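# Move a glass graduated cylinder from cart to bench

## Task

Take one graduated cylinder off the top tray of the cart and leave it standing upright on the work surface of the shelved bench. Every other cylinder must also be standing at the end. A cylinder that tips over, reaches the floor, drops more than a few centimetres or is struck hard (glass breaks) means failure. Release it and move the robot away afterwards; the cylinder must stay put without the robot's help. The robot itself must not fall or finish leaning.

## Robot and tools

Robot: a Hello Robot Stretch 4, one arm only. It has an omni-wheel base, a lift on a vertical mast, a telescoping arm reaching forward, a three-joint wrist (yaw, pitch, roll) and a two-finger gripper. About 1.6 m tall; the base rim lies within 0.23 m of the base origin. Cameras: head_camera, head_left_camera, head_right_camera (fisheye pair) and wrist_camera.

Frames: the base frame sits on the floor below the base centre, x ahead, y to the left, z up. hand_pose is reported in it: a point between the open fingertips, whose axes equal the base axes when all wrist joints are 0; the printed value may be somewhat off. The odometry frame is the base frame at scene start; base_odometry counts wheel turns only, so slipping looks like travel. Heading is positive leftward, -3.142 to 3.142.

execute_actions(actions, cameras): actions is a list holding one action or nothing (empty list = just report state and images). An action may contain "base", "joints", or both, optionally with "pace" and "contact_limits"; alternatively it is {"end_of_arm": "enable_torque"} alone, which re-powers wrist or gripper motors that shut off. Motions in one action begin together.
- base: exactly one relative offset from the base's last reported position: {"translate_m": d} straight, forward positive, -2 to 2 m; {"strafe_m": d} sideways, left positive, -2 to 2 m; {"rotate_rad": d} in place, counter-clockwise positive, -3.2 to 3.2 rad.
- joints: absolute targets by name. lift_m 0 to 1.2 m; arm_m 0 to 0.55 m (extension); wrist_yaw_rad -1.134 to 4.276 (0 ahead, positive left, 3.14 stowed back, above 3.4 the arm may obstruct); wrist_pitch_rad -1.117 to 4.259 (0 level, 1.57 pointing down); wrist_roll_rad -1.117 to 4.259 (0 fingers level, positive turns clockwise seen from behind); gripper_m -0.038 to 0.141 m fingertip gap (below 0 they press together). Done tolerances: 0.004 m for lift, arm, gripper; 0.02 rad yaw and roll; 0.05 rad pitch. Targets past a range get clipped and reported; unknown keys or other bad values refuse the whole call. A joint omitted from an action may still be heading to its previous target.
- pace: "slow", "default", "fast", "max"; base 0.1/0.3/0.4/0.6 m/s and 1/2/3/4 rad/s, further limited when lift is above 0.2 (down to 0.3 m/s and 1 rad/s at 1.2).
- contact_limits: {"arm_m": v}, v from 0 (gentlest) to 0.75, default 0.5; how hard the arm may push before halting.
- cameras: list of names or "all"; omitted/null means all, [] means none. No action exceeds 15 s.
To unfold the wrist at scene start, send lift_m 0.4 with wrist_yaw_rad 0.

wait(seconds 0 to 10): no new command, returns state and images. zoom_image(camera, region [x0,y0,x1,y1] pixels, max 504x504) enlarges part of a camera's latest image. read_manual gives only licence text. finished_scene(scene) ends the scene irreversibly and reports success; if a call reports a stop, later calls in that same reply are skipped.

Grip confirmation: neither gripper_m reading nor "done" proves a hold; a firm squeeze at commanded gripper_m of 0 or above shows in the gripper effort. Commanding below the object width squeezes and pulls it toward the wrist.

Care: the cylinders are glass and invisible to lidar and depth, so rely on images. Lower them gently, never drop or knock them, and keep others standing. With over 1 kg held and arm_m above 0.2, avoid driving or turning, especially fast; strong pushes or pulls with a high gripper can tip the robot. If fingertips jam on a surface, raise the lift. Calibration per camera is given (intrinsics, distortion, T_world_to_cam) and may be slightly off.

Each tool is called after ">>>" in YAML: its name, and indented under it one key for each argument.

## Session

>>> execute_actions:
  actions: []

Scene clock: 0.00 s.
base_odometry: x=+0.000 y=+0.000 heading=+0.000 (m, m, rad; odometry frame)
turned_by_wheels: +0.000 (rad since the last result)
turned_by_imu: +0.000 (rad since the last result)
base_tilt: forward=+0.4 right=+0.6 (deg)
lidar_m: 0.96 0.90 0.97 1.32 1.46 1.51 2.28 2.20 1.87 2.09 1.99 2.21
base_status: not commanded
joint_positions: lift_m=+0.210 arm_m=-0.002 wrist_yaw_rad=+3.110 wrist_pitch_rad=+0.013 wrist_roll_rad=-0.019 gripper_m=+0.057
joint_status: not commanded
motor_effort: lift_m=+20 arm_m=-1 wrist_yaw_rad=+0 wrist_pitch_rad=-6 wrist_roll_rad=+1 gripper_m=-2 wheel_0=-1 wheel_1=+0 wheel_2=+0 (%)
hand_pose: x=-0.1171 y=+0.0964 z=+0.3844 quat_wxyz=(+0.016, -0.007, -0.009, +1.000) (m; base frame)
wrist_depth_mm: - 134 176 - - - - / - 112 141 - - - 1537 / - 121 156 - - - - / 144 143 - - - - - / 234 - - - - - 1983 / 231 1229 1060 1255 202 1308 1281 / 230 820 917 - 946 866 904
pictures: head_camera, head_left_camera, head_right_camera, wrist_camera
Images, in order (width x height): head_camera 420x560, head_left_camera 420x672, head_right_camera 420x672, wrist_camera 616x392.

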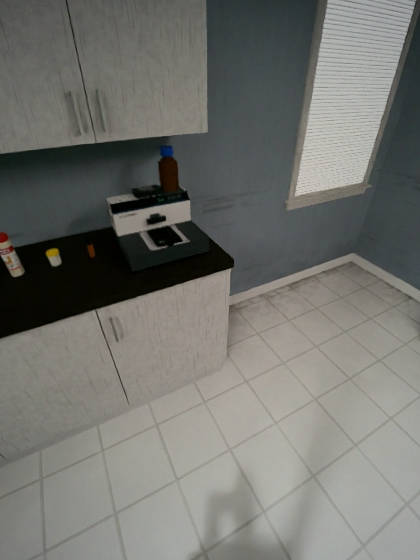

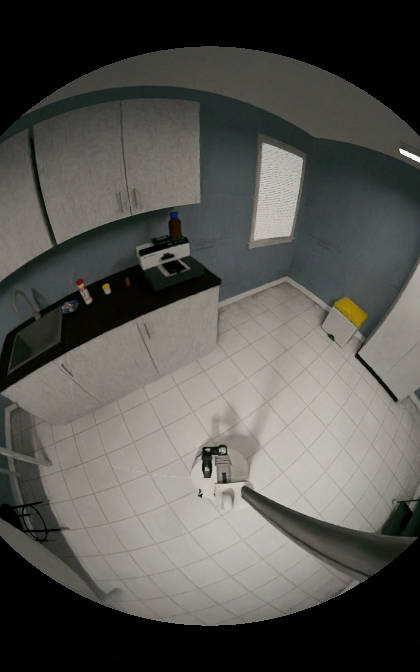

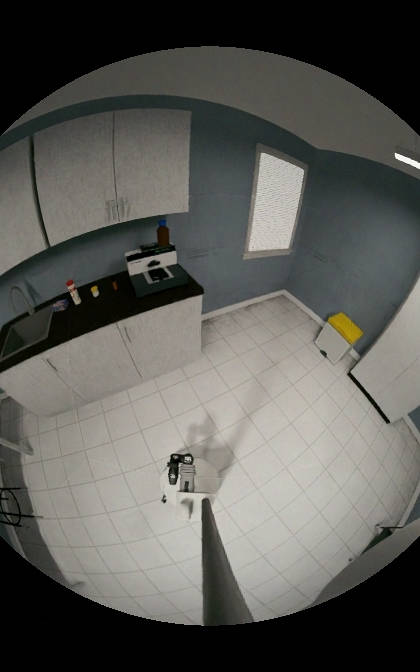

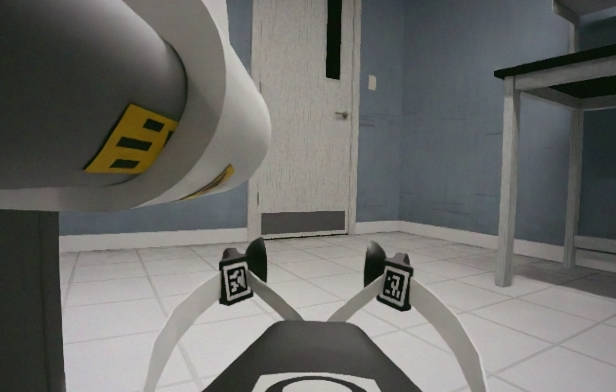

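>>> execute_actions:
  actions:
    - {"base":{"rotate_rad":2.4},"joints":{"lift_m":0.4},"pace":"fast"}
  cameras: ["head_camera","head_left_camera","head_right_camera"]

Scene clock: 3.50 s.
base_odometry: x=+0.000 y=+0.000 heading=+2.400 (m, m, rad; odometry frame)
turned_by_wheels: +2.400 (rad since the last result)
turned_by_imu: +2.404 (rad since the last result)
base_tilt: forward=+0.4 right=+0.7 (deg)
lidar_m: 1.44 2.46 2.19 1.87 2.66 2.05 2.02 1.06 0.90 0.93 1.11 1.45
base_status: done
joint_positions: lift_m=+0.400 arm_m=-0.002 wrist_yaw_rad=+3.110 wrist_pitch_rad=+0.013 wrist_roll_rad=-0.019 gripper_m=+0.057
joint_status: all done
motor_effort: lift_m=+24(28) arm_m=-1(1) wrist_yaw_rad=+1(0) wrist_pitch_rad=-5(6) wrist_roll_rad=+2(2) gripper_m=-2(1) wheel_0=-1(6) wheel_1=+0(7) wheel_2=+1(11) (%)
hand_pose: x=-0.1171 y=+0.0964 z=+0.5742 quat_wxyz=(+0.016, -0.007, -0.009, +1.000) (m; base frame)
wrist_depth_mm: - 133 176 - - - 1808 / - 112 141 - - 1921 1808 / - 121 156 - - 1983 1863 / 143 143 - - - 1983 1863 / 233 - - - - 1983 1921 / 232 1756 1537 1756 202 1863 1863 / 230 1205 1308 - 1366 1229 1281
pictures: head_camera, head_left_camera, head_right_camera
Images, in order (width x height): head_camera 420x560, head_left_camera 420x672, head_right_camera 420x672.

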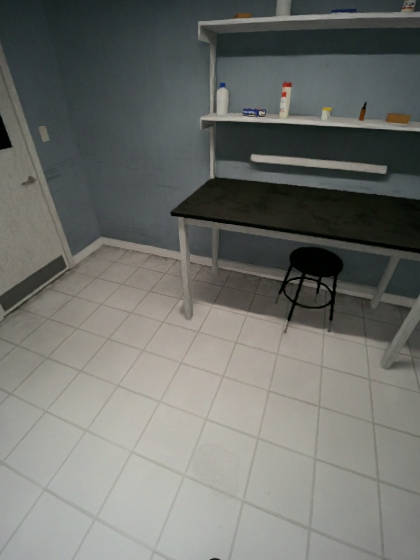

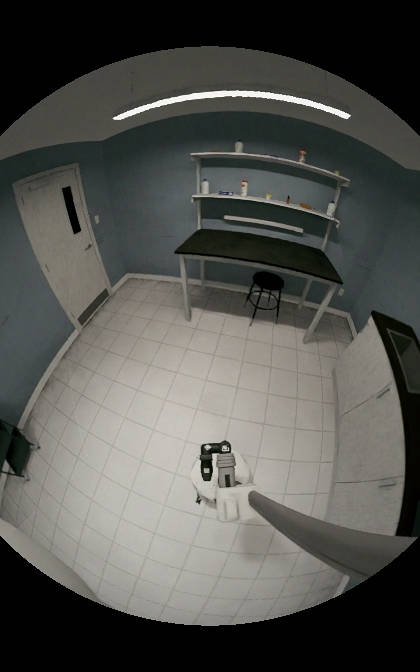

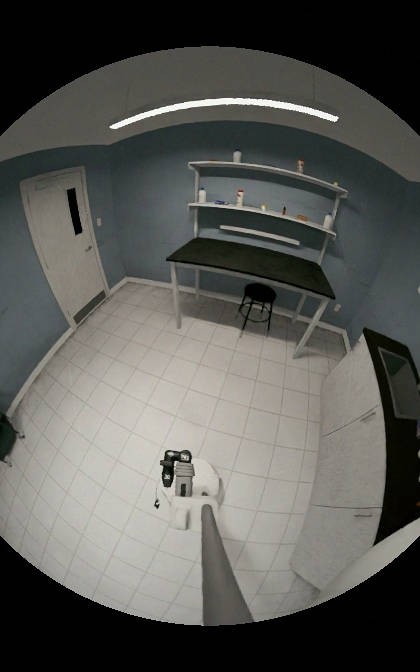

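Bench found at heading about 2.1. The cart is to the left.

>>> execute_actions:
  actions:
    - {"base":{"rotate_rad":1.6},"joints":{"wrist_yaw_rad":0,"lift_m":0.5},"pace":"fast"}

Scene clock: 6.93 s.
base_odometry: x=+0.000 y=+0.000 heading=-2.283 (m, m, rad; odometry frame)
turned_by_wheels: +1.600 (rad since the last result)
turned_by_imu: +1.602 (rad since the last result)
base_tilt: forward=+0.3 right=+0.7 (deg)
lidar_m: 1.87 2.26 2.01 1.98 1.04 0.94 0.95 1.13 1.43 1.45 2.41 2.18
base_status: done
joint_positions: lift_m=+0.500 arm_m=-0.002 wrist_yaw_rad=+0.000 wrist_pitch_rad=+0.013 wrist_roll_rad=-0.019 gripper_m=+0.057
joint_status: all done
motor_effort: lift_m=+24(28) arm_m=-1(1) wrist_yaw_rad=-1(6) wrist_pitch_rad=-6(6) wrist_roll_rad=+3(1) gripper_m=-6(3) wheel_0=+0(8) wheel_1=+0(11) wheel_2=+1(7) (%)
hand_pose: x=+0.4570 y=-0.0873 z=+0.6742 quat_wxyz=(+1.000, -0.010, +0.006, +0.000) (m; base frame)
wrist_depth_mm: - - - - 1983 1808 1661 / - - - - 1983 1808 1661 / - - - - 1921 1756 1661 / - - - - 1983 1863 1661 / - - - - 1983 1808 1708 / 1863 - 1661 1863 202 1808 1708 / 1366 1366 1499 - 1537 1464 1464
pictures: head_camera, head_left_camera, head_right_camera, wrist_camera
camera_calibration (this result's frames):
wrist_camera: T_world_to_cam=[[0.0279672, -0.999273, 0.0259037, -0.110353], [-0.0540483, -0.0273876, -0.998163, 0.743675], [0.998147, 0.0265157, -0.0547749, -0.187668], [0, 0, 0, 1]] pos_world=[0.2306, -0.0849293, 0.734887]
Images, in order (width x height): head_camera 420x560, head_left_camera 420x672, head_right_camera 420x672, wrist_camera 616x392.

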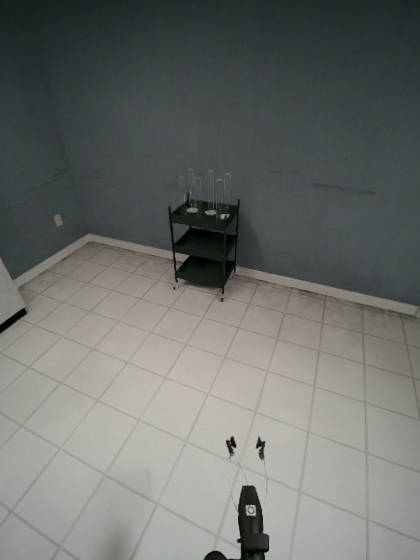

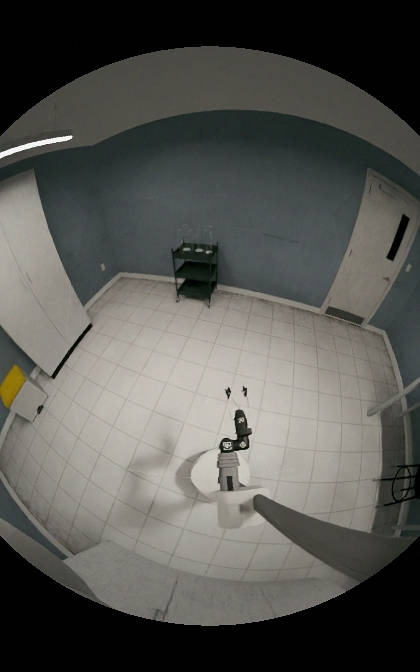

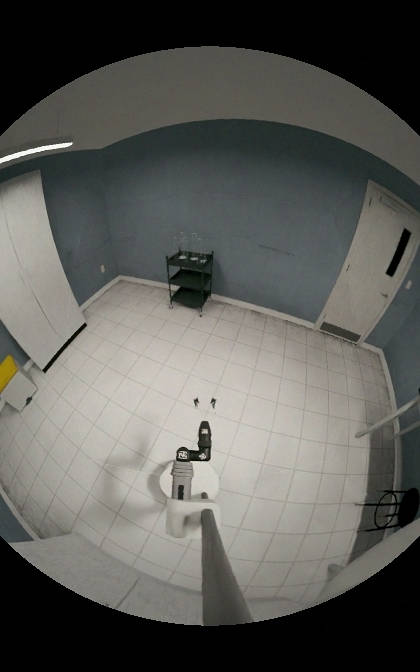

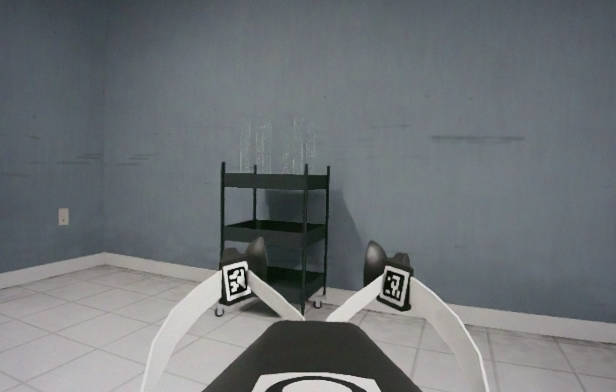

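>>> execute_actions:
  actions:
    - {"base":{"rotate_rad":-0.35},"joints":{"lift_m":0.75,"gripper_m":0.12},"pace":"fast"}
  cameras: []

>>> execute_actions:
  actions:
    - {"base":{"strafe_m":0.95}}
  cameras: []

>>> execute_actions:
  actions:
    - {"base":{"translate_m":0.85}}
  cameras: ["head_camera","wrist_camera"]

Scene clock: 13.67 s.
base_odometry: x=+0.000 y=+0.000 heading=-2.633 (m, m, rad; odometry frame)
turned_by_wheels: -0.350 (rad since the last result)
turned_by_imu: -0.352 (rad since the last result)
base_tilt: forward=+0.4 right=+0.7 (deg)
lidar_m: 2.18 1.87 2.10 1.99 2.19 0.99 0.91 0.95 1.33 1.44 1.51 2.30
base_status: done
joint_positions: lift_m=+0.750 arm_m=-0.002 wrist_yaw_rad=+0.000 wrist_pitch_rad=+0.013 wrist_roll_rad=-0.019 gripper_m=+0.120
joint_status: all done
motor_effort: lift_m=+24(29) arm_m=-1(1) wrist_yaw_rad=+0(1) wrist_pitch_rad=-5(5) wrist_roll_rad=+2(1) gripper_m=-1(5) wheel_0=+1(6) wheel_1=+1(9) wheel_2=+0(6) (%)
hand_pose: x=+0.4570 y=-0.0875 z=+0.9242 quat_wxyz=(+1.000, -0.010, +0.006, +0.000) (m; base frame)
wrist_depth_mm: - 1983 - - 1921 1921 1921 / - - - 1983 1921 1921 1983 / - - 1983 - - 1921 1863 / - - - - - 1983 1983 / - 1921 - - - 1983 - / - 1983 - - - 1983 1983 / 1756 1708 - - - 1863 1921
pictures: none
No camera images: the call's "cameras" was empty. Leave "cameras" out to get every camera's image.

Scene clock: 18.17 s.
base_odometry: x=+0.463 y=-0.830 heading=-2.633 (m, m, rad; odometry frame)
turned_by_wheels: +0.000 (rad since the last result)
turned_by_imu: -0.002 (rad since the last result)
base_tilt: forward=+0.4 right=+0.6 (deg)
lidar_m: 1.75 2.22 1.12 1.03 1.09 1.62 1.35 1.02 1.35 2.40 2.51 2.28
base_status: done
joint_positions: lift_m=+0.750 arm_m=-0.002 wrist_yaw_rad=+0.000 wrist_pitch_rad=+0.013 wrist_roll_rad=-0.019 gripper_m=+0.120
joint_status: not commanded
motor_effort: lift_m=+23(24) arm_m=-1(1) wrist_yaw_rad=+1(2) wrist_pitch_rad=-6(5) wrist_roll_rad=+2(3) gripper_m=-2(1) wheel_0=+1(9) wheel_1=+1(5) wheel_2=+1(2) (%)
hand_pose: x=+0.4570 y=-0.0874 z=+0.9242 quat_wxyz=(+1.000, -0.010, +0.006, +0.000) (m; base frame)
wrist_depth_mm: - - 1921 - 1983 1983 1983 / - 1983 1983 1983 1983 1983 1983 / - - - - - 1921 1983 / - - - - - - - / - - - 1983 - 1983 - / - - - 1576 1983 - 1983 / 1921 1808 1921 - - - 1983
pictures: none
No camera images: the call's "cameras" was empty. Leave "cameras" out to get every camera's image.

Scene clock: 22.50 s.
base_odometry: x=-0.280 y=-1.244 heading=-2.633 (m, m, rad; odometry frame)
turned_by_wheels: +0.000 (rad since the last result)
turned_by_imu: +0.001 (rad since the last result)
base_tilt: forward=+0.4 right=+0.6 (deg)
lidar_m: 0.89 1.38 1.58 1.07 1.10 1.49 1.84 1.87 2.51 2.39 1.92 0.95
base_status: done
joint_positions: lift_m=+0.750 arm_m=-0.002 wrist_yaw_rad=+0.000 wrist_pitch_rad=+0.013 wrist_roll_rad=-0.019 gripper_m=+0.120
joint_status: not commanded
motor_effort: lift_m=+23(23) arm_m=-1(1) wrist_yaw_rad=-2(2) wrist_pitch_rad=-5(6) wrist_roll_rad=+2(1) gripper_m=+0(3) wheel_0=+0(7) wheel_1=+1(8) wheel_2=+1(9) (%)
hand_pose: x=+0.4570 y=-0.0874 z=+0.9242 quat_wxyz=(+1.000, -0.010, +0.006, +0.000) (m; base frame)
wrist_depth_mm: 1138 1138 1118 1118 1118 1078 1078 / 1160 1138 1138 1138 1098 1098 1078 / 1160 1138 1138 1118 1118 1118 1118 / 1138 1160 1160 1160 1138 1118 1138 / 1205 1182 1160 1160 1160 1160 1118 / 1205 1205 707 707 707 1160 1138 / 1205 1205 1182 - 723 1138 1160
pictures: head_camera, wrist_camera
camera_calibration (this result's frames):
wrist_camera: T_world_to_cam=[[0.0275965, -0.999283, 0.0259044, -0.116768], [-0.0540366, -0.0273676, -0.998164, 0.993241], [0.998158, 0.026146, -0.0547531, -0.173995], [0, 0, 0, 1]] pos_world=[0.230569, -0.0849523, 0.984915]
Images, in order (width x height): head_camera 420x560, wrist_camera 616x392.

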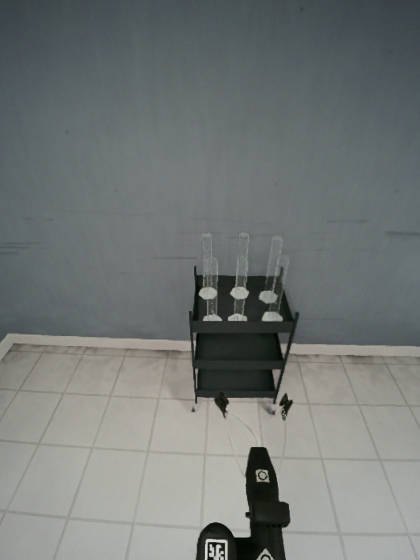

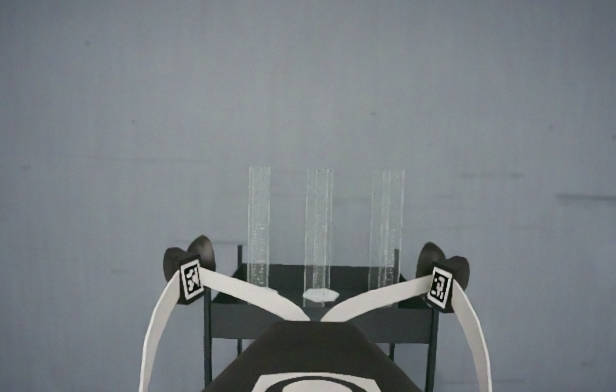

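>>> zoom_image:
  camera: "head_camera"
  region: [170,220,320,340]

>>> zoom_image:
  camera: "wrist_camera"
  region: [200,140,460,340]

Region (170, 220, 320, 340) of head_camera's 420x560 image, scaled by 3.360, with more detail than that image has; it fills the top 403 rows of this view, and the rest is white.

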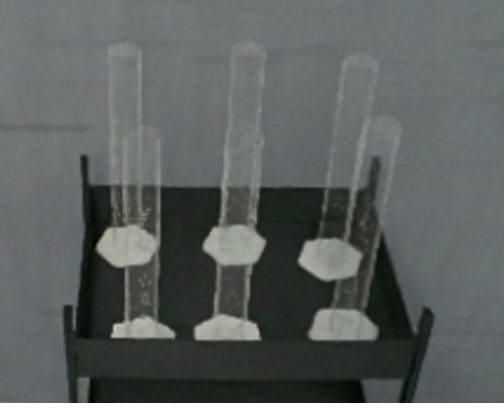

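Region (200, 140, 460, 340) of wrist_camera's 616x392 image, scaled by 1.938; it fills the top 388 rows of this view, and the rest is white.

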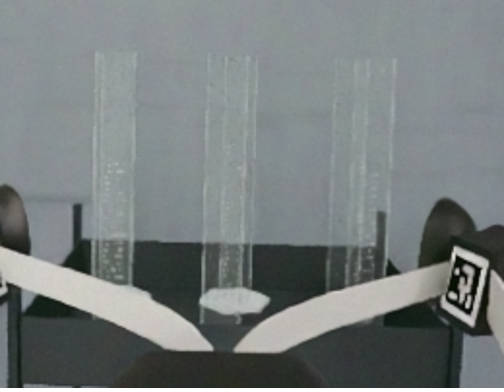

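>>> execute_actions:
  actions:
    - {"base":{"strafe_m":-0.15},"joints":{"gripper_m":0.08,"lift_m":0.73}}
  cameras: []

>>> execute_actions:
  actions:
    - {"base":{"translate_m":0.2},"joints":{"arm_m":0.15}}
  cameras: ["head_camera","wrist_camera"]

Scene clock: 31.43 s.
base_odometry: x=-0.353 y=-1.113 heading=-2.633 (m, m, rad; odometry frame)
turned_by_wheels: +0.000 (rad since the last result)
turned_by_imu: -0.001 (rad since the last result)
base_tilt: forward=+0.4 right=+0.6 (deg)
lidar_m: 0.89 0.92 1.76 1.23 1.26 1.74 1.82 1.87 2.35 2.24 1.91 1.38
base_status: done
joint_positions: lift_m=+0.730 arm_m=-0.002 wrist_yaw_rad=+0.000 wrist_pitch_rad=+0.013 wrist_roll_rad=-0.019 gripper_m=+0.080
joint_status: all done
motor_effort: lift_m=+16(23) arm_m=-1(1) wrist_yaw_rad=-1(1) wrist_pitch_rad=-5(5) wrist_roll_rad=+1(1) gripper_m=-3(3) wheel_0=-1(8) wheel_1=+0(14) wheel_2=+0(1) (%)
hand_pose: x=+0.4570 y=-0.0874 z=+0.9048 quat_wxyz=(+1.000, -0.010, +0.006, +0.000) (m; base frame)
wrist_depth_mm: 1138 1118 1118 1118 1098 1098 1098 / 1160 1138 1138 1138 1118 1098 1118 / 1160 1138 1138 1138 1118 1118 1118 / 1182 1182 1160 1138 1138 1138 1118 / 1182 1160 1042 1160 1160 1138 1118 / 1205 820 715 715 707 1138 1138 / 1205 1182 1060 - 1160 1160 1138
pictures: none
No camera images: the call's "cameras" was empty. Leave "cameras" out to get every camera's image.

Scene clock: 33.50 s.
base_odometry: x=-0.527 y=-1.210 heading=-2.633 (m, m, rad; odometry frame)
turned_by_wheels: +0.000 (rad since the last result)
turned_by_imu: +0.000 (rad since the last result)
base_tilt: forward=+0.4 right=+0.6 (deg)
lidar_m: 0.70 0.72 1.64 1.23 1.29 1.72 2.02 2.09 2.33 2.25 1.63 1.18
base_status: done
joint_positions: lift_m=+0.730 arm_m=+0.149 wrist_yaw_rad=+0.000 wrist_pitch_rad=+0.013 wrist_roll_rad=-0.019 gripper_m=+0.080
joint_status: all done
motor_effort: lift_m=+16(16) arm_m=+4(4) wrist_yaw_rad=+1(2) wrist_pitch_rad=-6(5) wrist_roll_rad=+1(2) gripper_m=-3(2) wheel_0=+2(7) wheel_1=+0(5) wheel_2=+0(9) (%)
hand_pose: x=+0.6087 y=-0.0874 z=+0.9048 quat_wxyz=(+1.000, -0.010, +0.006, +0.000) (m; base frame)
wrist_depth_mm: 788 778 759 768 750 741 741 / 788 778 778 759 759 750 750 / 788 788 778 778 768 768 759 / 809 788 788 788 778 768 768 / 798 798 788 788 778 768 778 / 809 699 691 691 788 778 778 / 500 554 591 - 788 778 798
pictures: head_camera, wrist_camera
camera_calibration (this result's frames):
wrist_camera: T_world_to_cam=[[0.0277622, -0.999279, 0.0259059, -0.120505], [-0.0539757, -0.0273767, -0.998167, 0.982057], [0.998156, 0.026313, -0.0546968, -0.326465], [0, 0, 0, 1]] pos_world=[0.382216, -0.0849419, 0.965522]
Images, in order (width x height): head_camera 420x560, wrist_camera 616x392.

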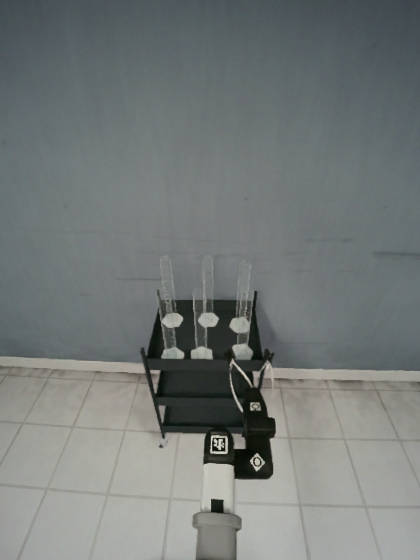

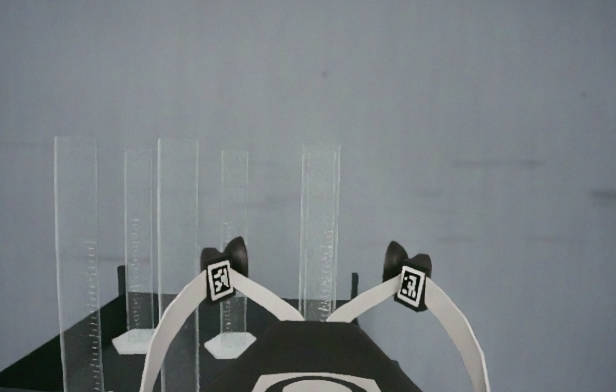

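>>> execute_actions:
  actions:
    - {"joints":{"arm_m":0.25},"pace":"slow"}
  cameras: ["head_camera","wrist_camera"]

>>> zoom_image:
  camera: "head_camera"
  region: [130,240,310,400]

Scene clock: 40.70 s.
base_odometry: x=-0.527 y=-1.210 heading=-2.633 (m, m, rad; odometry frame)
turned_by_wheels: +0.000 (rad since the last result)
turned_by_imu: -0.001 (rad since the last result)
base_tilt: forward=+0.4 right=+0.6 (deg)
lidar_m: 0.68 0.72 1.64 1.23 1.29 1.74 2.01 2.09 2.34 2.25 1.62 1.18
base_status: not commanded
joint_positions: lift_m=+0.730 arm_m=+0.249 wrist_yaw_rad=+0.000 wrist_pitch_rad=+0.013 wrist_roll_rad=-0.019 gripper_m=+0.080
joint_status: all done
motor_effort: lift_m=+16(16) arm_m=+4(5) wrist_yaw_rad=-1(0) wrist_pitch_rad=-5(5) wrist_roll_rad=+2(2) gripper_m=-4(2) wheel_0=+2(2) wheel_1=+0(0) wheel_2=+0(0) (%)
hand_pose: x=+0.7086 y=-0.0874 z=+0.9048 quat_wxyz=(+1.000, -0.010, +0.006, +0.000) (m; base frame)
wrist_depth_mm: 683 676 668 654 661 647 640 / 691 676 676 668 654 647 634 / 691 691 683 676 668 668 661 / 707 691 691 676 668 661 654 / 707 699 683 691 683 676 668 / 715 591 585 691 580 676 668 / 496 544 597 - 699 683 683
pictures: head_camera, wrist_camera
camera_calibration (this result's frames):
wrist_camera: T_world_to_cam=[[0.0276602, -0.999282, 0.0259059, -0.123237], [-0.0539784, -0.0273711, -0.998167, 0.987454], [0.998159, 0.0262112, -0.0546967, -0.42624], [0, 0, 0, 1]] pos_world=[0.482165, -0.0849482, 0.965522]
Images, in order (width x height): head_camera 420x560, wrist_camera 616x392.

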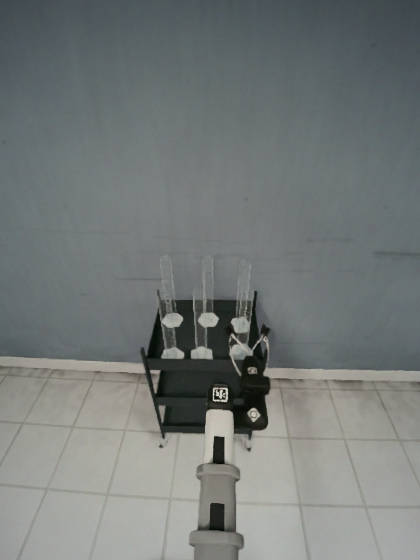

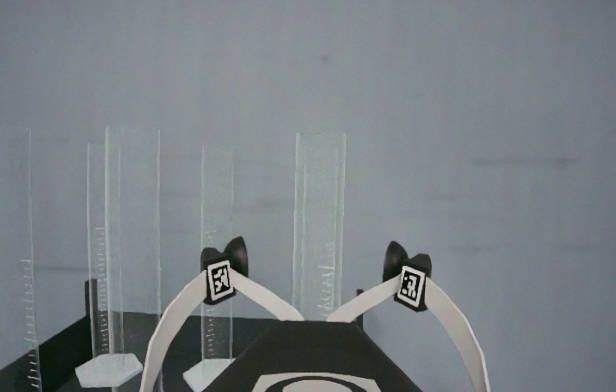

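Region (130, 240, 310, 400) of head_camera's 420x560 image, scaled by 2.800, with more detail than that image has.

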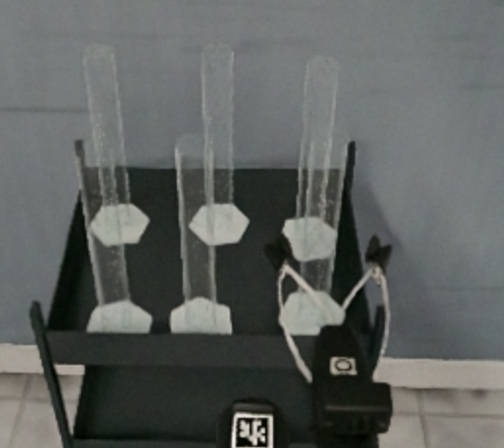

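>>> execute_actions:
  actions:
    - {"joints":{"arm_m":0.33},"pace":"slow"}
  cameras: ["head_camera","wrist_camera"]

>>> zoom_image:
  camera: "head_camera"
  region: [130,240,310,400]

Scene clock: 45.83 s.
base_odometry: x=-0.527 y=-1.210 heading=-2.633 (m, m, rad; odometry frame)
turned_by_wheels: +0.000 (rad since the last result)
turned_by_imu: -0.001 (rad since the last result)
base_tilt: forward=+0.4 right=+0.6 (deg)
lidar_m: 0.69 0.73 1.62 1.21 1.28 1.70 2.01 2.09 2.34 2.27 1.66 1.19
base_status: not commanded
joint_positions: lift_m=+0.730 arm_m=+0.329 wrist_yaw_rad=+0.000 wrist_pitch_rad=+0.013 wrist_roll_rad=-0.019 gripper_m=+0.080
joint_status: all done
motor_effort: lift_m=+16(16) arm_m=+4(4) wrist_yaw_rad=+0(1) wrist_pitch_rad=-5(5) wrist_roll_rad=+2(1) gripper_m=-3(1) wheel_0=+2(2) wheel_1=+0(0) wheel_2=+0(0) (%)
hand_pose: x=+0.7886 y=-0.0874 z=+0.9048 quat_wxyz=(+1.000, -0.010, +0.006, +0.000) (m; base frame)
wrist_depth_mm: 603 591 585 585 569 569 569 / 603 591 597 585 580 569 569 / 609 609 591 591 585 580 574 / 615 615 603 591 591 585 585 / 621 615 609 597 597 597 591 / 621 615 609 609 603 591 591 / 496 504 508 - 609 609 603
pictures: head_camera, wrist_camera
camera_calibration (this result's frames):
wrist_camera: T_world_to_cam=[[0.027643, -0.999282, 0.0259059, -0.125441], [-0.0539789, -0.0273702, -0.998167, 0.991772], [0.998159, 0.026194, -0.0546967, -0.50609], [0, 0, 0, 1]] pos_world=[0.562161, -0.0849493, 0.965522]
Images, in order (width x height): head_camera 420x560, wrist_camera 616x392.

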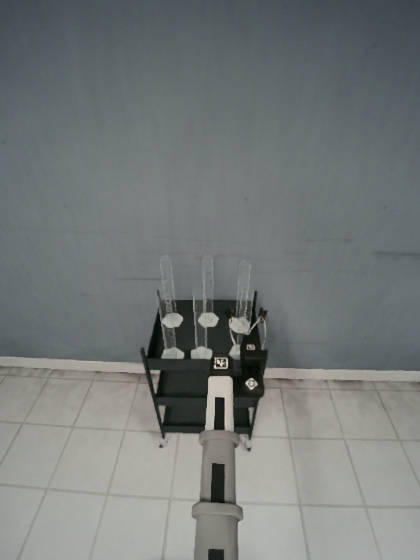

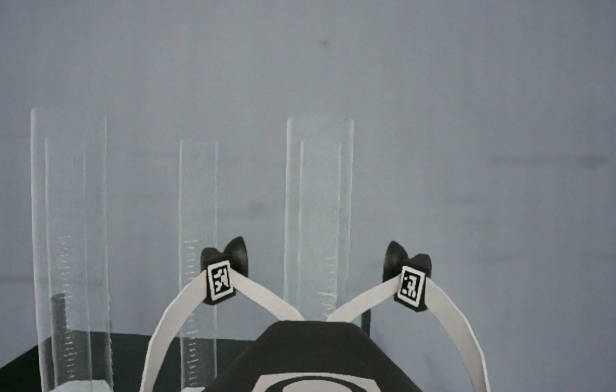

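Region (130, 240, 310, 400) of head_camera's 420x560 image, scaled by 2.800, with more detail than that image has.

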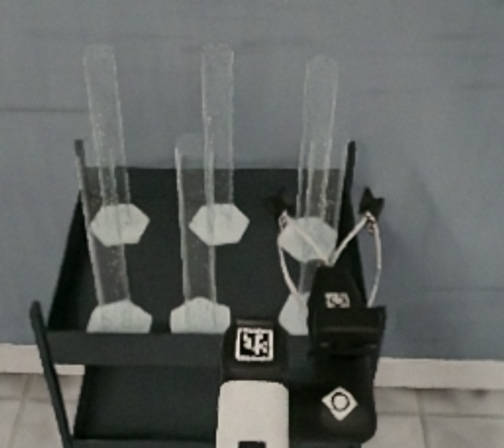

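>>> execute_actions:
  actions:
    - {"joints":{"arm_m":0.345},"pace":"slow"}
  cameras: ["wrist_camera"]

>>> execute_actions:
  actions:
    - {"joints":{"gripper_m":0.035},"pace":"slow"}
  cameras: ["head_camera","wrist_camera"]

Scene clock: 49.37 s.
base_odometry: x=-0.527 y=-1.210 heading=-2.633 (m, m, rad; odometry frame)
turned_by_wheels: +0.000 (rad since the last result)
turned_by_imu: -0.001 (rad since the last result)
base_tilt: forward=+0.4 right=+0.6 (deg)
lidar_m: 0.68 0.72 1.63 1.24 1.28 1.71 2.02 2.07 2.33 2.24 1.63 1.18
base_status: not commanded
joint_positions: lift_m=+0.730 arm_m=+0.344 wrist_yaw_rad=+0.000 wrist_pitch_rad=+0.013 wrist_roll_rad=-0.019 gripper_m=+0.080
joint_status: all done
motor_effort: lift_m=+16(16) arm_m=+4(6) wrist_yaw_rad=-1(1) wrist_pitch_rad=-6(5) wrist_roll_rad=+3(2) gripper_m=-4(2) wheel_0=+1(2) wheel_1=+1(0) wheel_2=+0(0) (%)
hand_pose: x=+0.8036 y=-0.0874 z=+0.9048 quat_wxyz=(+1.000, -0.010, +0.006, +0.000) (m; base frame)
wrist_depth_mm: 574 569 569 564 564 554 554 / 591 580 574 569 564 564 554 / 597 580 580 574 569 569 564 / 603 585 585 580 574 569 569 / 603 597 591 585 580 580 569 / 609 603 591 591 477 580 574 / 492 492 496 - 591 585 585
pictures: wrist_camera
camera_calibration (this result's frames):
wrist_camera: T_world_to_cam=[[0.027643, -0.999282, 0.025906, -0.125856], [-0.0539789, -0.0273703, -0.998167, 0.992582], [0.998159, 0.026194, -0.0546968, -0.521059], [0, 0, 0, 1]] pos_world=[0.577158, -0.0849493, 0.965522]
Images, in order (width x height): wrist_camera 616x392.

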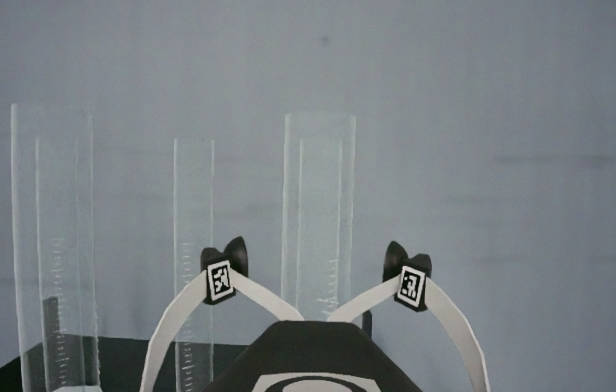

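Scene clock: 51.33 s.
base_odometry: x=-0.527 y=-1.210 heading=-2.633 (m, m, rad; odometry frame)
turned_by_wheels: +0.000 (rad since the last result)
turned_by_imu: +0.000 (rad since the last result)
base_tilt: forward=+0.4 right=+0.6 (deg)
lidar_m: 0.69 0.72 1.60 1.22 1.28 1.70 2.01 2.08 2.31 2.27 1.62 1.18
base_status: not commanded
joint_positions: lift_m=+0.730 arm_m=+0.344 wrist_yaw_rad=+0.000 wrist_pitch_rad=+0.013 wrist_roll_rad=-0.019 gripper_m=+0.035
joint_status: all done
motor_effort: lift_m=+16(16) arm_m=+4(4) wrist_yaw_rad=+0(0) wrist_pitch_rad=-5(5) wrist_roll_rad=+1(1) gripper_m=-3(4) wheel_0=+1(2) wheel_1=+0(0) wheel_2=+0(0) (%)
hand_pose: x=+0.8036 y=-0.0874 z=+0.9048 quat_wxyz=(+1.000, -0.010, +0.006, +0.000) (m; base frame)
wrist_depth_mm: 585 580 569 569 564 559 549 / 585 574 580 569 569 559 554 / 597 585 585 574 569 569 564 / 591 591 585 580 574 569 569 / 603 597 591 585 585 580 569 / 603 603 603 585 199 580 580 / 492 500 492 - 585 585 585
pictures: head_camera, wrist_camera
camera_calibration (this result's frames):
wrist_camera: T_world_to_cam=[[0.0276427, -0.999282, 0.025906, -0.125856], [-0.0539789, -0.0273703, -0.998167, 0.992582], [0.998159, 0.0261937, -0.0546967, -0.521073], [0, 0, 0, 1]] pos_world=[0.577171, -0.0849493, 0.965522]
Images, in order (width x height): head_camera 420x560, wrist_camera 616x392.

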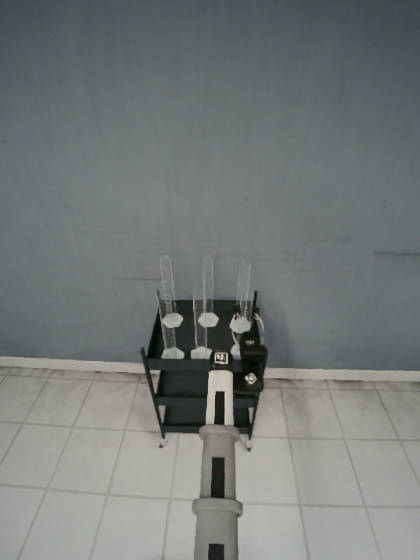

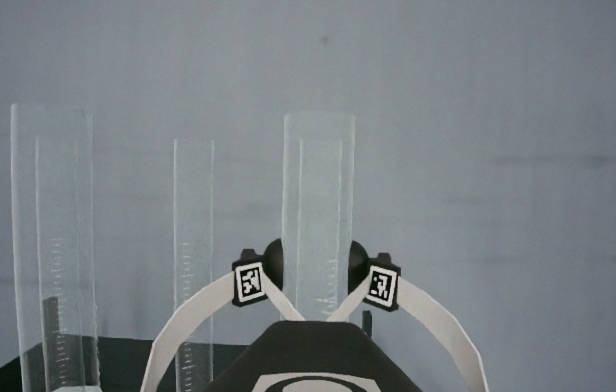

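>>> zoom_image:
  camera: "wrist_camera"
  region: [220,200,420,340]

>>> zoom_image:
  camera: "head_camera"
  region: [200,250,300,370]

Region (220, 200, 420, 340) of wrist_camera's 616x392 image, scaled by 2.520; it fills the top 353 rows of this view, and the rest is white.

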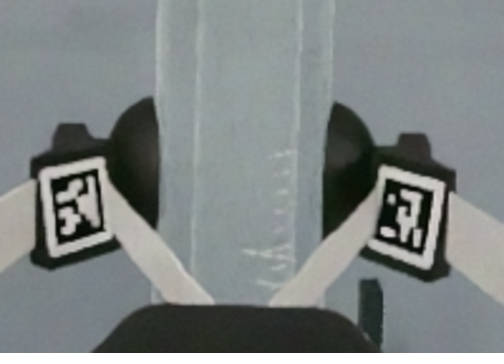

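Region (200, 250, 300, 370) of head_camera's 420x560 image, scaled by 4.200, with more detail than that image has.

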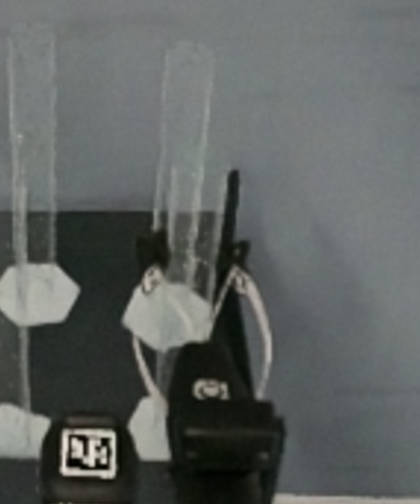

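Pads are at the tube's sides. Squeeze.

>>> execute_actions:
  actions:
    - {"joints":{"gripper_m":0.0},"pace":"slow"}
  cameras: ["wrist_camera"]

>>> execute_actions:
  actions:
    - {"joints":{"lift_m":0.76},"pace":"slow"}
  cameras: ["head_camera","wrist_camera"]

Scene clock: 57.37 s.
base_odometry: x=-0.527 y=-1.210 heading=-2.633 (m, m, rad; odometry frame)
turned_by_wheels: +0.000 (rad since the last result)
turned_by_imu: -0.001 (rad since the last result)
base_tilt: forward=+0.4 right=+0.7 (deg)
lidar_m: 0.69 0.72 1.62 1.23 1.28 1.72 2.01 2.08 2.33 2.26 1.66 1.17
base_status: not commanded
joint_positions: lift_m=+0.730 arm_m=+0.344 wrist_yaw_rad=+0.000 wrist_pitch_rad=+0.011 wrist_roll_rad=-0.019 gripper_m=+0.000
joint_status: all done
motor_effort: lift_m=+16(16) arm_m=+4(4) wrist_yaw_rad=-1(1) wrist_pitch_rad=+1(5) wrist_roll_rad=+2(1) gripper_m=-17(20) wheel_0=+1(2) wheel_1=+0(0) wheel_2=+0(0) (%)
hand_pose: x=+0.8037 y=-0.0874 z=+0.9055 quat_wxyz=(+1.000, -0.010, +0.005, +0.000) (m; base frame)
wrist_depth_mm: 585 580 564 569 569 549 554 / 585 585 574 569 569 569 559 / 585 585 580 580 580 569 564 / 603 591 591 585 574 569 569 / 609 591 585 591 580 574 580 / 603 597 193 591 203 580 569 / 496 492 496 - 591 585 580
pictures: wrist_camera
camera_calibration (this result's frames):
wrist_camera: T_world_to_cam=[[0.0275861, -0.999282, 0.0259656, -0.125882], [-0.0518082, -0.0273698, -0.998282, 0.991571], [0.998276, 0.0261935, -0.0525261, -0.523143], [0, 0, 0, 1]] pos_world=[0.577085, -0.0849494, 0.965657]
Images, in order (width x height): wrist_camera 616x392.

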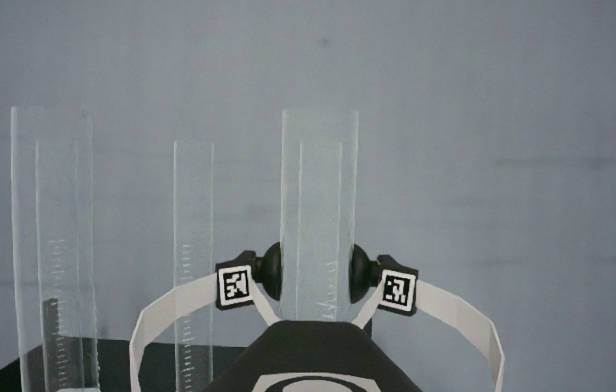

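Scene clock: 58.43 s.
base_odometry: x=-0.527 y=-1.210 heading=-2.633 (m, m, rad; odometry frame)
turned_by_wheels: +0.000 (rad since the last result)
turned_by_imu: +0.000 (rad since the last result)
base_tilt: forward=+0.4 right=+0.6 (deg)
lidar_m: 0.71 0.73 1.64 1.22 1.28 1.72 2.00 2.08 2.30 2.25 1.65 1.17
base_status: not commanded
joint_positions: lift_m=+0.760 arm_m=+0.344 wrist_yaw_rad=+0.000 wrist_pitch_rad=+0.015 wrist_roll_rad=-0.019 gripper_m=+0.000
joint_status: all done
motor_effort: lift_m=+25(26) arm_m=+4(4) wrist_yaw_rad=-1(0) wrist_pitch_rad=-12(13) wrist_roll_rad=+2(2) gripper_m=-17(18) wheel_0=+2(2) wheel_1=+0(0) wheel_2=+0(0) (%)
hand_pose: x=+0.8036 y=-0.0874 z=+0.9334 quat_wxyz=(+1.000, -0.010, +0.008, +0.000) (m; base frame)
wrist_depth_mm: 580 574 569 564 559 554 544 / 580 585 574 569 559 559 559 / 585 585 585 574 569 569 564 / 597 597 585 585 580 574 559 / 603 603 591 585 574 574 574 / 615 609 193 591 203 580 574 / 496 496 603 - 591 580 585
pictures: head_camera, wrist_camera
camera_calibration (this result's frames):
wrist_camera: T_world_to_cam=[[0.027689, -0.999282, 0.0258435, -0.126579], [-0.0562423, -0.0273698, -0.998042, 1.02279], [0.998033, 0.0261813, -0.0569598, -0.51733], [0, 0, 0, 1]] pos_world=[0.577341, -0.0849501, 0.994593]
Images, in order (width x height): head_camera 420x560, wrist_camera 616x392.

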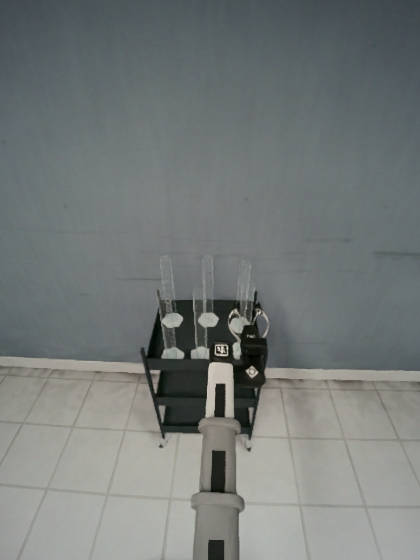

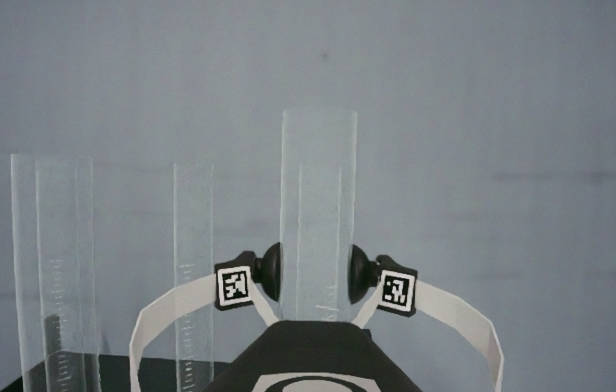

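>>> execute_actions:
  actions:
    - {"joints":{"lift_m":1.0},"pace":"slow"}
  cameras: []

>>> execute_actions:
  actions:
    - {"joints":{"arm_m":0.0},"pace":"slow"}
  cameras: ["head_camera"]

>>> execute_actions:
  actions:
    - {"base":{"rotate_rad":-1.57},"pace":"slow"}

Scene clock: 64.27 s.
base_odometry: x=-0.527 y=-1.210 heading=-2.633 (m, m, rad; odometry frame)
turned_by_wheels: +0.000 (rad since the last result)
turned_by_imu: -0.001 (rad since the last result)
base_tilt: forward=+0.4 right=+0.6 (deg)
lidar_m: 0.70 0.73 1.60 1.22 1.27 1.73 2.01 2.06 2.34 2.28 1.66 1.17
base_status: not commanded
joint_positions: lift_m=+1.000 arm_m=+0.344 wrist_yaw_rad=+0.000 wrist_pitch_rad=+0.015 wrist_roll_rad=-0.019 gripper_m=+0.000
joint_status: all done
motor_effort: lift_m=+25(26) arm_m=+4(4) wrist_yaw_rad=+1(1) wrist_pitch_rad=-12(13) wrist_roll_rad=+1(2) gripper_m=-20(18) wheel_0=+2(2) wheel_1=+0(1) wheel_2=+0(0) (%)
hand_pose: x=+0.8036 y=-0.0874 z=+1.1734 quat_wxyz=(+1.000, -0.010, +0.008, +0.000) (m; base frame)
wrist_depth_mm: 574 569 574 564 559 554 554 / 580 580 580 569 564 559 549 / 591 585 585 574 574 574 559 / 597 597 591 580 574 569 569 / 609 591 585 585 580 580 569 / 609 609 193 585 203 585 580 / 615 609 603 - 591 585 580
pictures: none
No camera images: the call's "cameras" was empty. Leave "cameras" out to get every camera's image.

Scene clock: 69.00 s.
base_odometry: x=-0.527 y=-1.210 heading=-2.633 (m, m, rad; odometry frame)
turned_by_wheels: +0.000 (rad since the last result)
turned_by_imu: -0.001 (rad since the last result)
base_tilt: forward=+0.4 right=+0.6 (deg)
lidar_m: 0.41 0.73 1.58 1.23 1.29 1.72 2.03 2.07 2.35 2.22 1.63 0.45
base_status: not commanded
joint_positions: lift_m=+1.000 arm_m=+0.001 wrist_yaw_rad=+0.000 wrist_pitch_rad=+0.015 wrist_roll_rad=-0.019 gripper_m=+0.000
joint_status: all done
motor_effort: lift_m=+25(25) arm_m=-4(5) wrist_yaw_rad=+0(1) wrist_pitch_rad=-12(12) wrist_roll_rad=+1(2) gripper_m=-18(20) wheel_0=+1(2) wheel_1=+0(0) wheel_2=+0(0) (%)
hand_pose: x=+0.4601 y=-0.0874 z=+1.1734 quat_wxyz=(+1.000, -0.010, +0.008, +0.000) (m; base frame)
wrist_depth_mm: 917 931 917 904 891 904 891 / 960 917 917 917 904 891 904 / 946 946 931 917 917 917 917 / 946 960 931 946 904 917 917 / 976 946 946 946 931 931 904 / 976 976 193 960 202 931 931 / 976 976 976 - 960 946 946
pictures: head_camera
Images, in order (width x height): head_camera 420x560.

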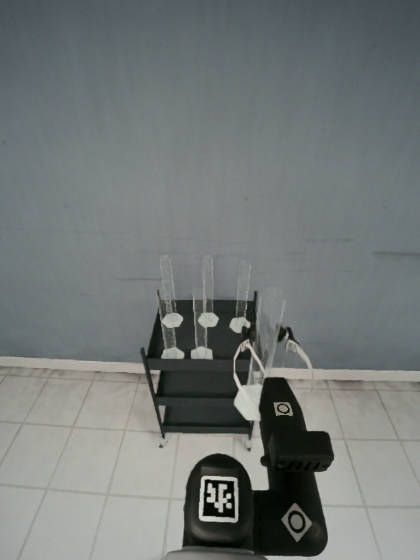

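Scene clock: 71.87 s.
base_odometry: x=-0.527 y=-1.210 heading=+2.081 (m, m, rad; odometry frame)
turned_by_wheels: -1.570 (rad since the last result)
turned_by_imu: -1.574 (rad since the last result)
base_tilt: forward=+0.4 right=+0.6 (deg)
lidar_m: 0.43 1.64 1.20 0.70 0.74 1.59 1.23 1.26 1.72 1.99 2.04 0.46
base_status: done
joint_positions: lift_m=+1.000 arm_m=+0.001 wrist_yaw_rad=+0.000 wrist_pitch_rad=+0.015 wrist_roll_rad=-0.019 gripper_m=+0.000
joint_status: not commanded
motor_effort: lift_m=+25(25) arm_m=-4(4) wrist_yaw_rad=+0(1) wrist_pitch_rad=-12(12) wrist_roll_rad=+2(2) gripper_m=-19(17) wheel_0=+2(2) wheel_1=+0(5) wheel_2=+0(4) (%)
hand_pose: x=+0.4601 y=-0.0874 z=+1.1734 quat_wxyz=(+1.000, -0.010, +0.008, +0.000) (m; base frame)
wrist_depth_mm: 1618 - - - - - - / 1661 - - - - - - / 1708 - - - - - - / 1661 - - - - - - / 1756 - - - - - - / 1756 - 193 - 202 - - / 1708 - - - - - -
pictures: head_camera, head_left_camera, head_right_camera, wrist_camera
camera_calibration (this result's frames):
wrist_camera: T_world_to_cam=[[0.0276892, -0.999282, 0.0258461, -0.123274], [-0.0562391, -0.0273723, -0.998042, 1.24305], [0.998033, 0.0261815, -0.0569567, -0.160816], [0, 0, 0, 1]] pos_world=[0.233821, -0.0849499, 1.23464]
Images, in order (width x height): head_camera 420x560, head_left_camera 420x672, head_right_camera 420x672, wrist_camera 616x392.

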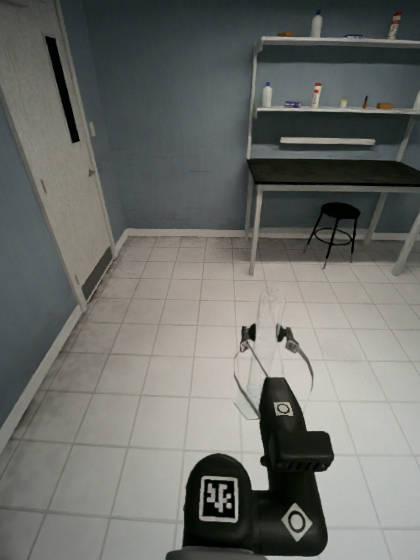

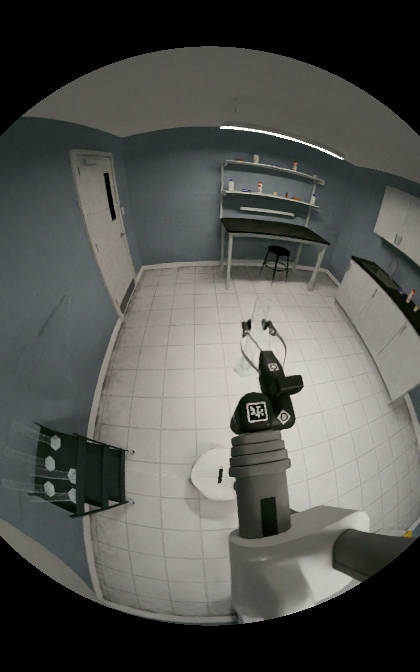

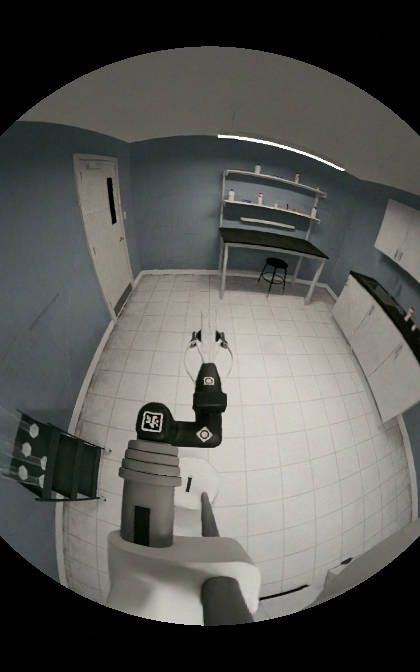

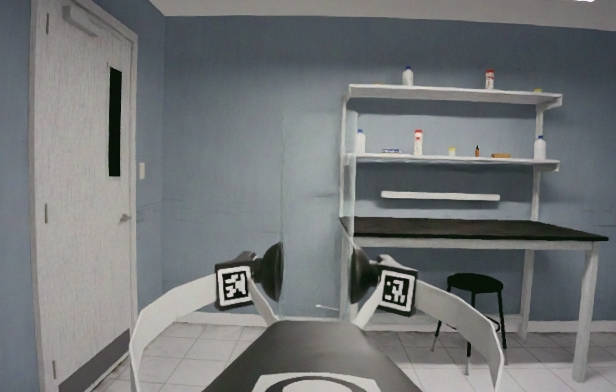

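>>> execute_actions:
  actions:
    - {"base":{"strafe_m":-0.45}}
  cameras: []

>>> execute_actions:
  actions:
    - {"base":{"translate_m":1.5}}
  cameras: ["head_camera","wrist_camera"]

Scene clock: 77.90 s.
base_odometry: x=-0.135 y=-0.991 heading=+2.081 (m, m, rad; odometry frame)
turned_by_wheels: +0.000 (rad since the last result)
turned_by_imu: +0.000 (rad since the last result)
base_tilt: forward=+0.4 right=+0.6 (deg)
lidar_m: 0.40 2.28 1.67 1.15 1.63 1.31 1.23 1.29 2.24 1.54 1.61 0.46
base_status: done
joint_positions: lift_m=+1.000 arm_m=+0.001 wrist_yaw_rad=+0.000 wrist_pitch_rad=+0.015 wrist_roll_rad=-0.019 gripper_m=+0.000
joint_status: not commanded
motor_effort: lift_m=+24(25) arm_m=-4(5) wrist_yaw_rad=+1(2) wrist_pitch_rad=-11(12) wrist_roll_rad=+1(1) gripper_m=-16(18) wheel_0=+0(10) wheel_1=-1(10) wheel_2=-1(2) (%)
hand_pose: x=+0.4601 y=-0.0874 z=+1.1735 quat_wxyz=(+1.000, -0.010, +0.008, +0.000) (m; base frame)
wrist_depth_mm: - - - - - - - / - - - - - - - / - - - - - - - / - - - - - - - / - - - - - - - / - - 193 - 203 - - / - - - - - - -
pictures: none
No camera images: the call's "cameras" was empty. Leave "cameras" out to get every camera's image.

Scene clock: 84.37 s.
base_odometry: x=-0.867 y=+0.318 heading=+2.081 (m, m, rad; odometry frame)
turned_by_wheels: +0.000 (rad since the last result)
turned_by_imu: +0.001 (rad since the last result)
base_tilt: forward=+0.4 right=+0.7 (deg)
lidar_m: 0.43 0.80 1.67 1.59 1.67 1.78 2.74 2.80 1.59 1.52 1.13 0.45
base_status: done
joint_positions: lift_m=+1.000 arm_m=+0.001 wrist_yaw_rad=+0.000 wrist_pitch_rad=+0.015 wrist_roll_rad=-0.019 gripper_m=+0.000
joint_status: not commanded
motor_effort: lift_m=+24(24) arm_m=-4(4) wrist_yaw_rad=+0(1) wrist_pitch_rad=-12(12) wrist_roll_rad=+1(1) gripper_m=-19(20) wheel_0=-1(6) wheel_1=+2(9) wheel_2=+1(7) (%)
hand_pose: x=+0.4601 y=-0.0874 z=+1.1735 quat_wxyz=(+1.000, -0.010, +0.008, +0.000) (m; base frame)
wrist_depth_mm: 1336 1336 1336 1336 1336 1366 1308 / 1430 1366 1397 1336 1336 1336 1336 / 1397 1397 1430 1336 1366 1308 1366 / 1366 1397 1366 1366 1366 1366 1336 / 1464 1397 1397 1366 1366 1336 1336 / 1464 1430 193 866 203 809 891 / 1464 1397 634 - 661 615 654
pictures: head_camera, wrist_camera
camera_calibration (this result's frames):
wrist_camera: T_world_to_cam=[[0.0277426, -0.999281, 0.0258457, -0.123284], [-0.0562492, -0.0273753, -0.998041, 1.24312], [0.998031, 0.0262344, -0.0569682, -0.16077], [0, 0, 0, 1]] pos_world=[0.233798, -0.0849466, 1.23471]
Images, in order (width x height): head_camera 420x560, wrist_camera 616x392.

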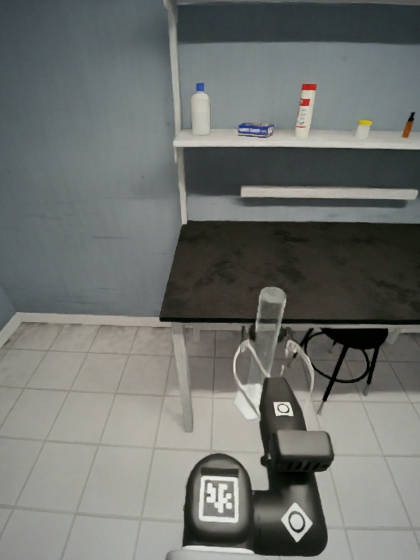

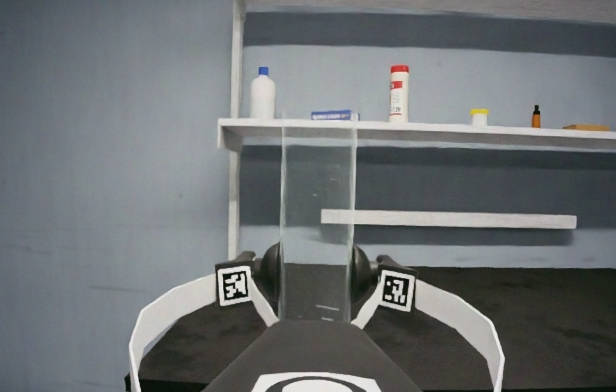

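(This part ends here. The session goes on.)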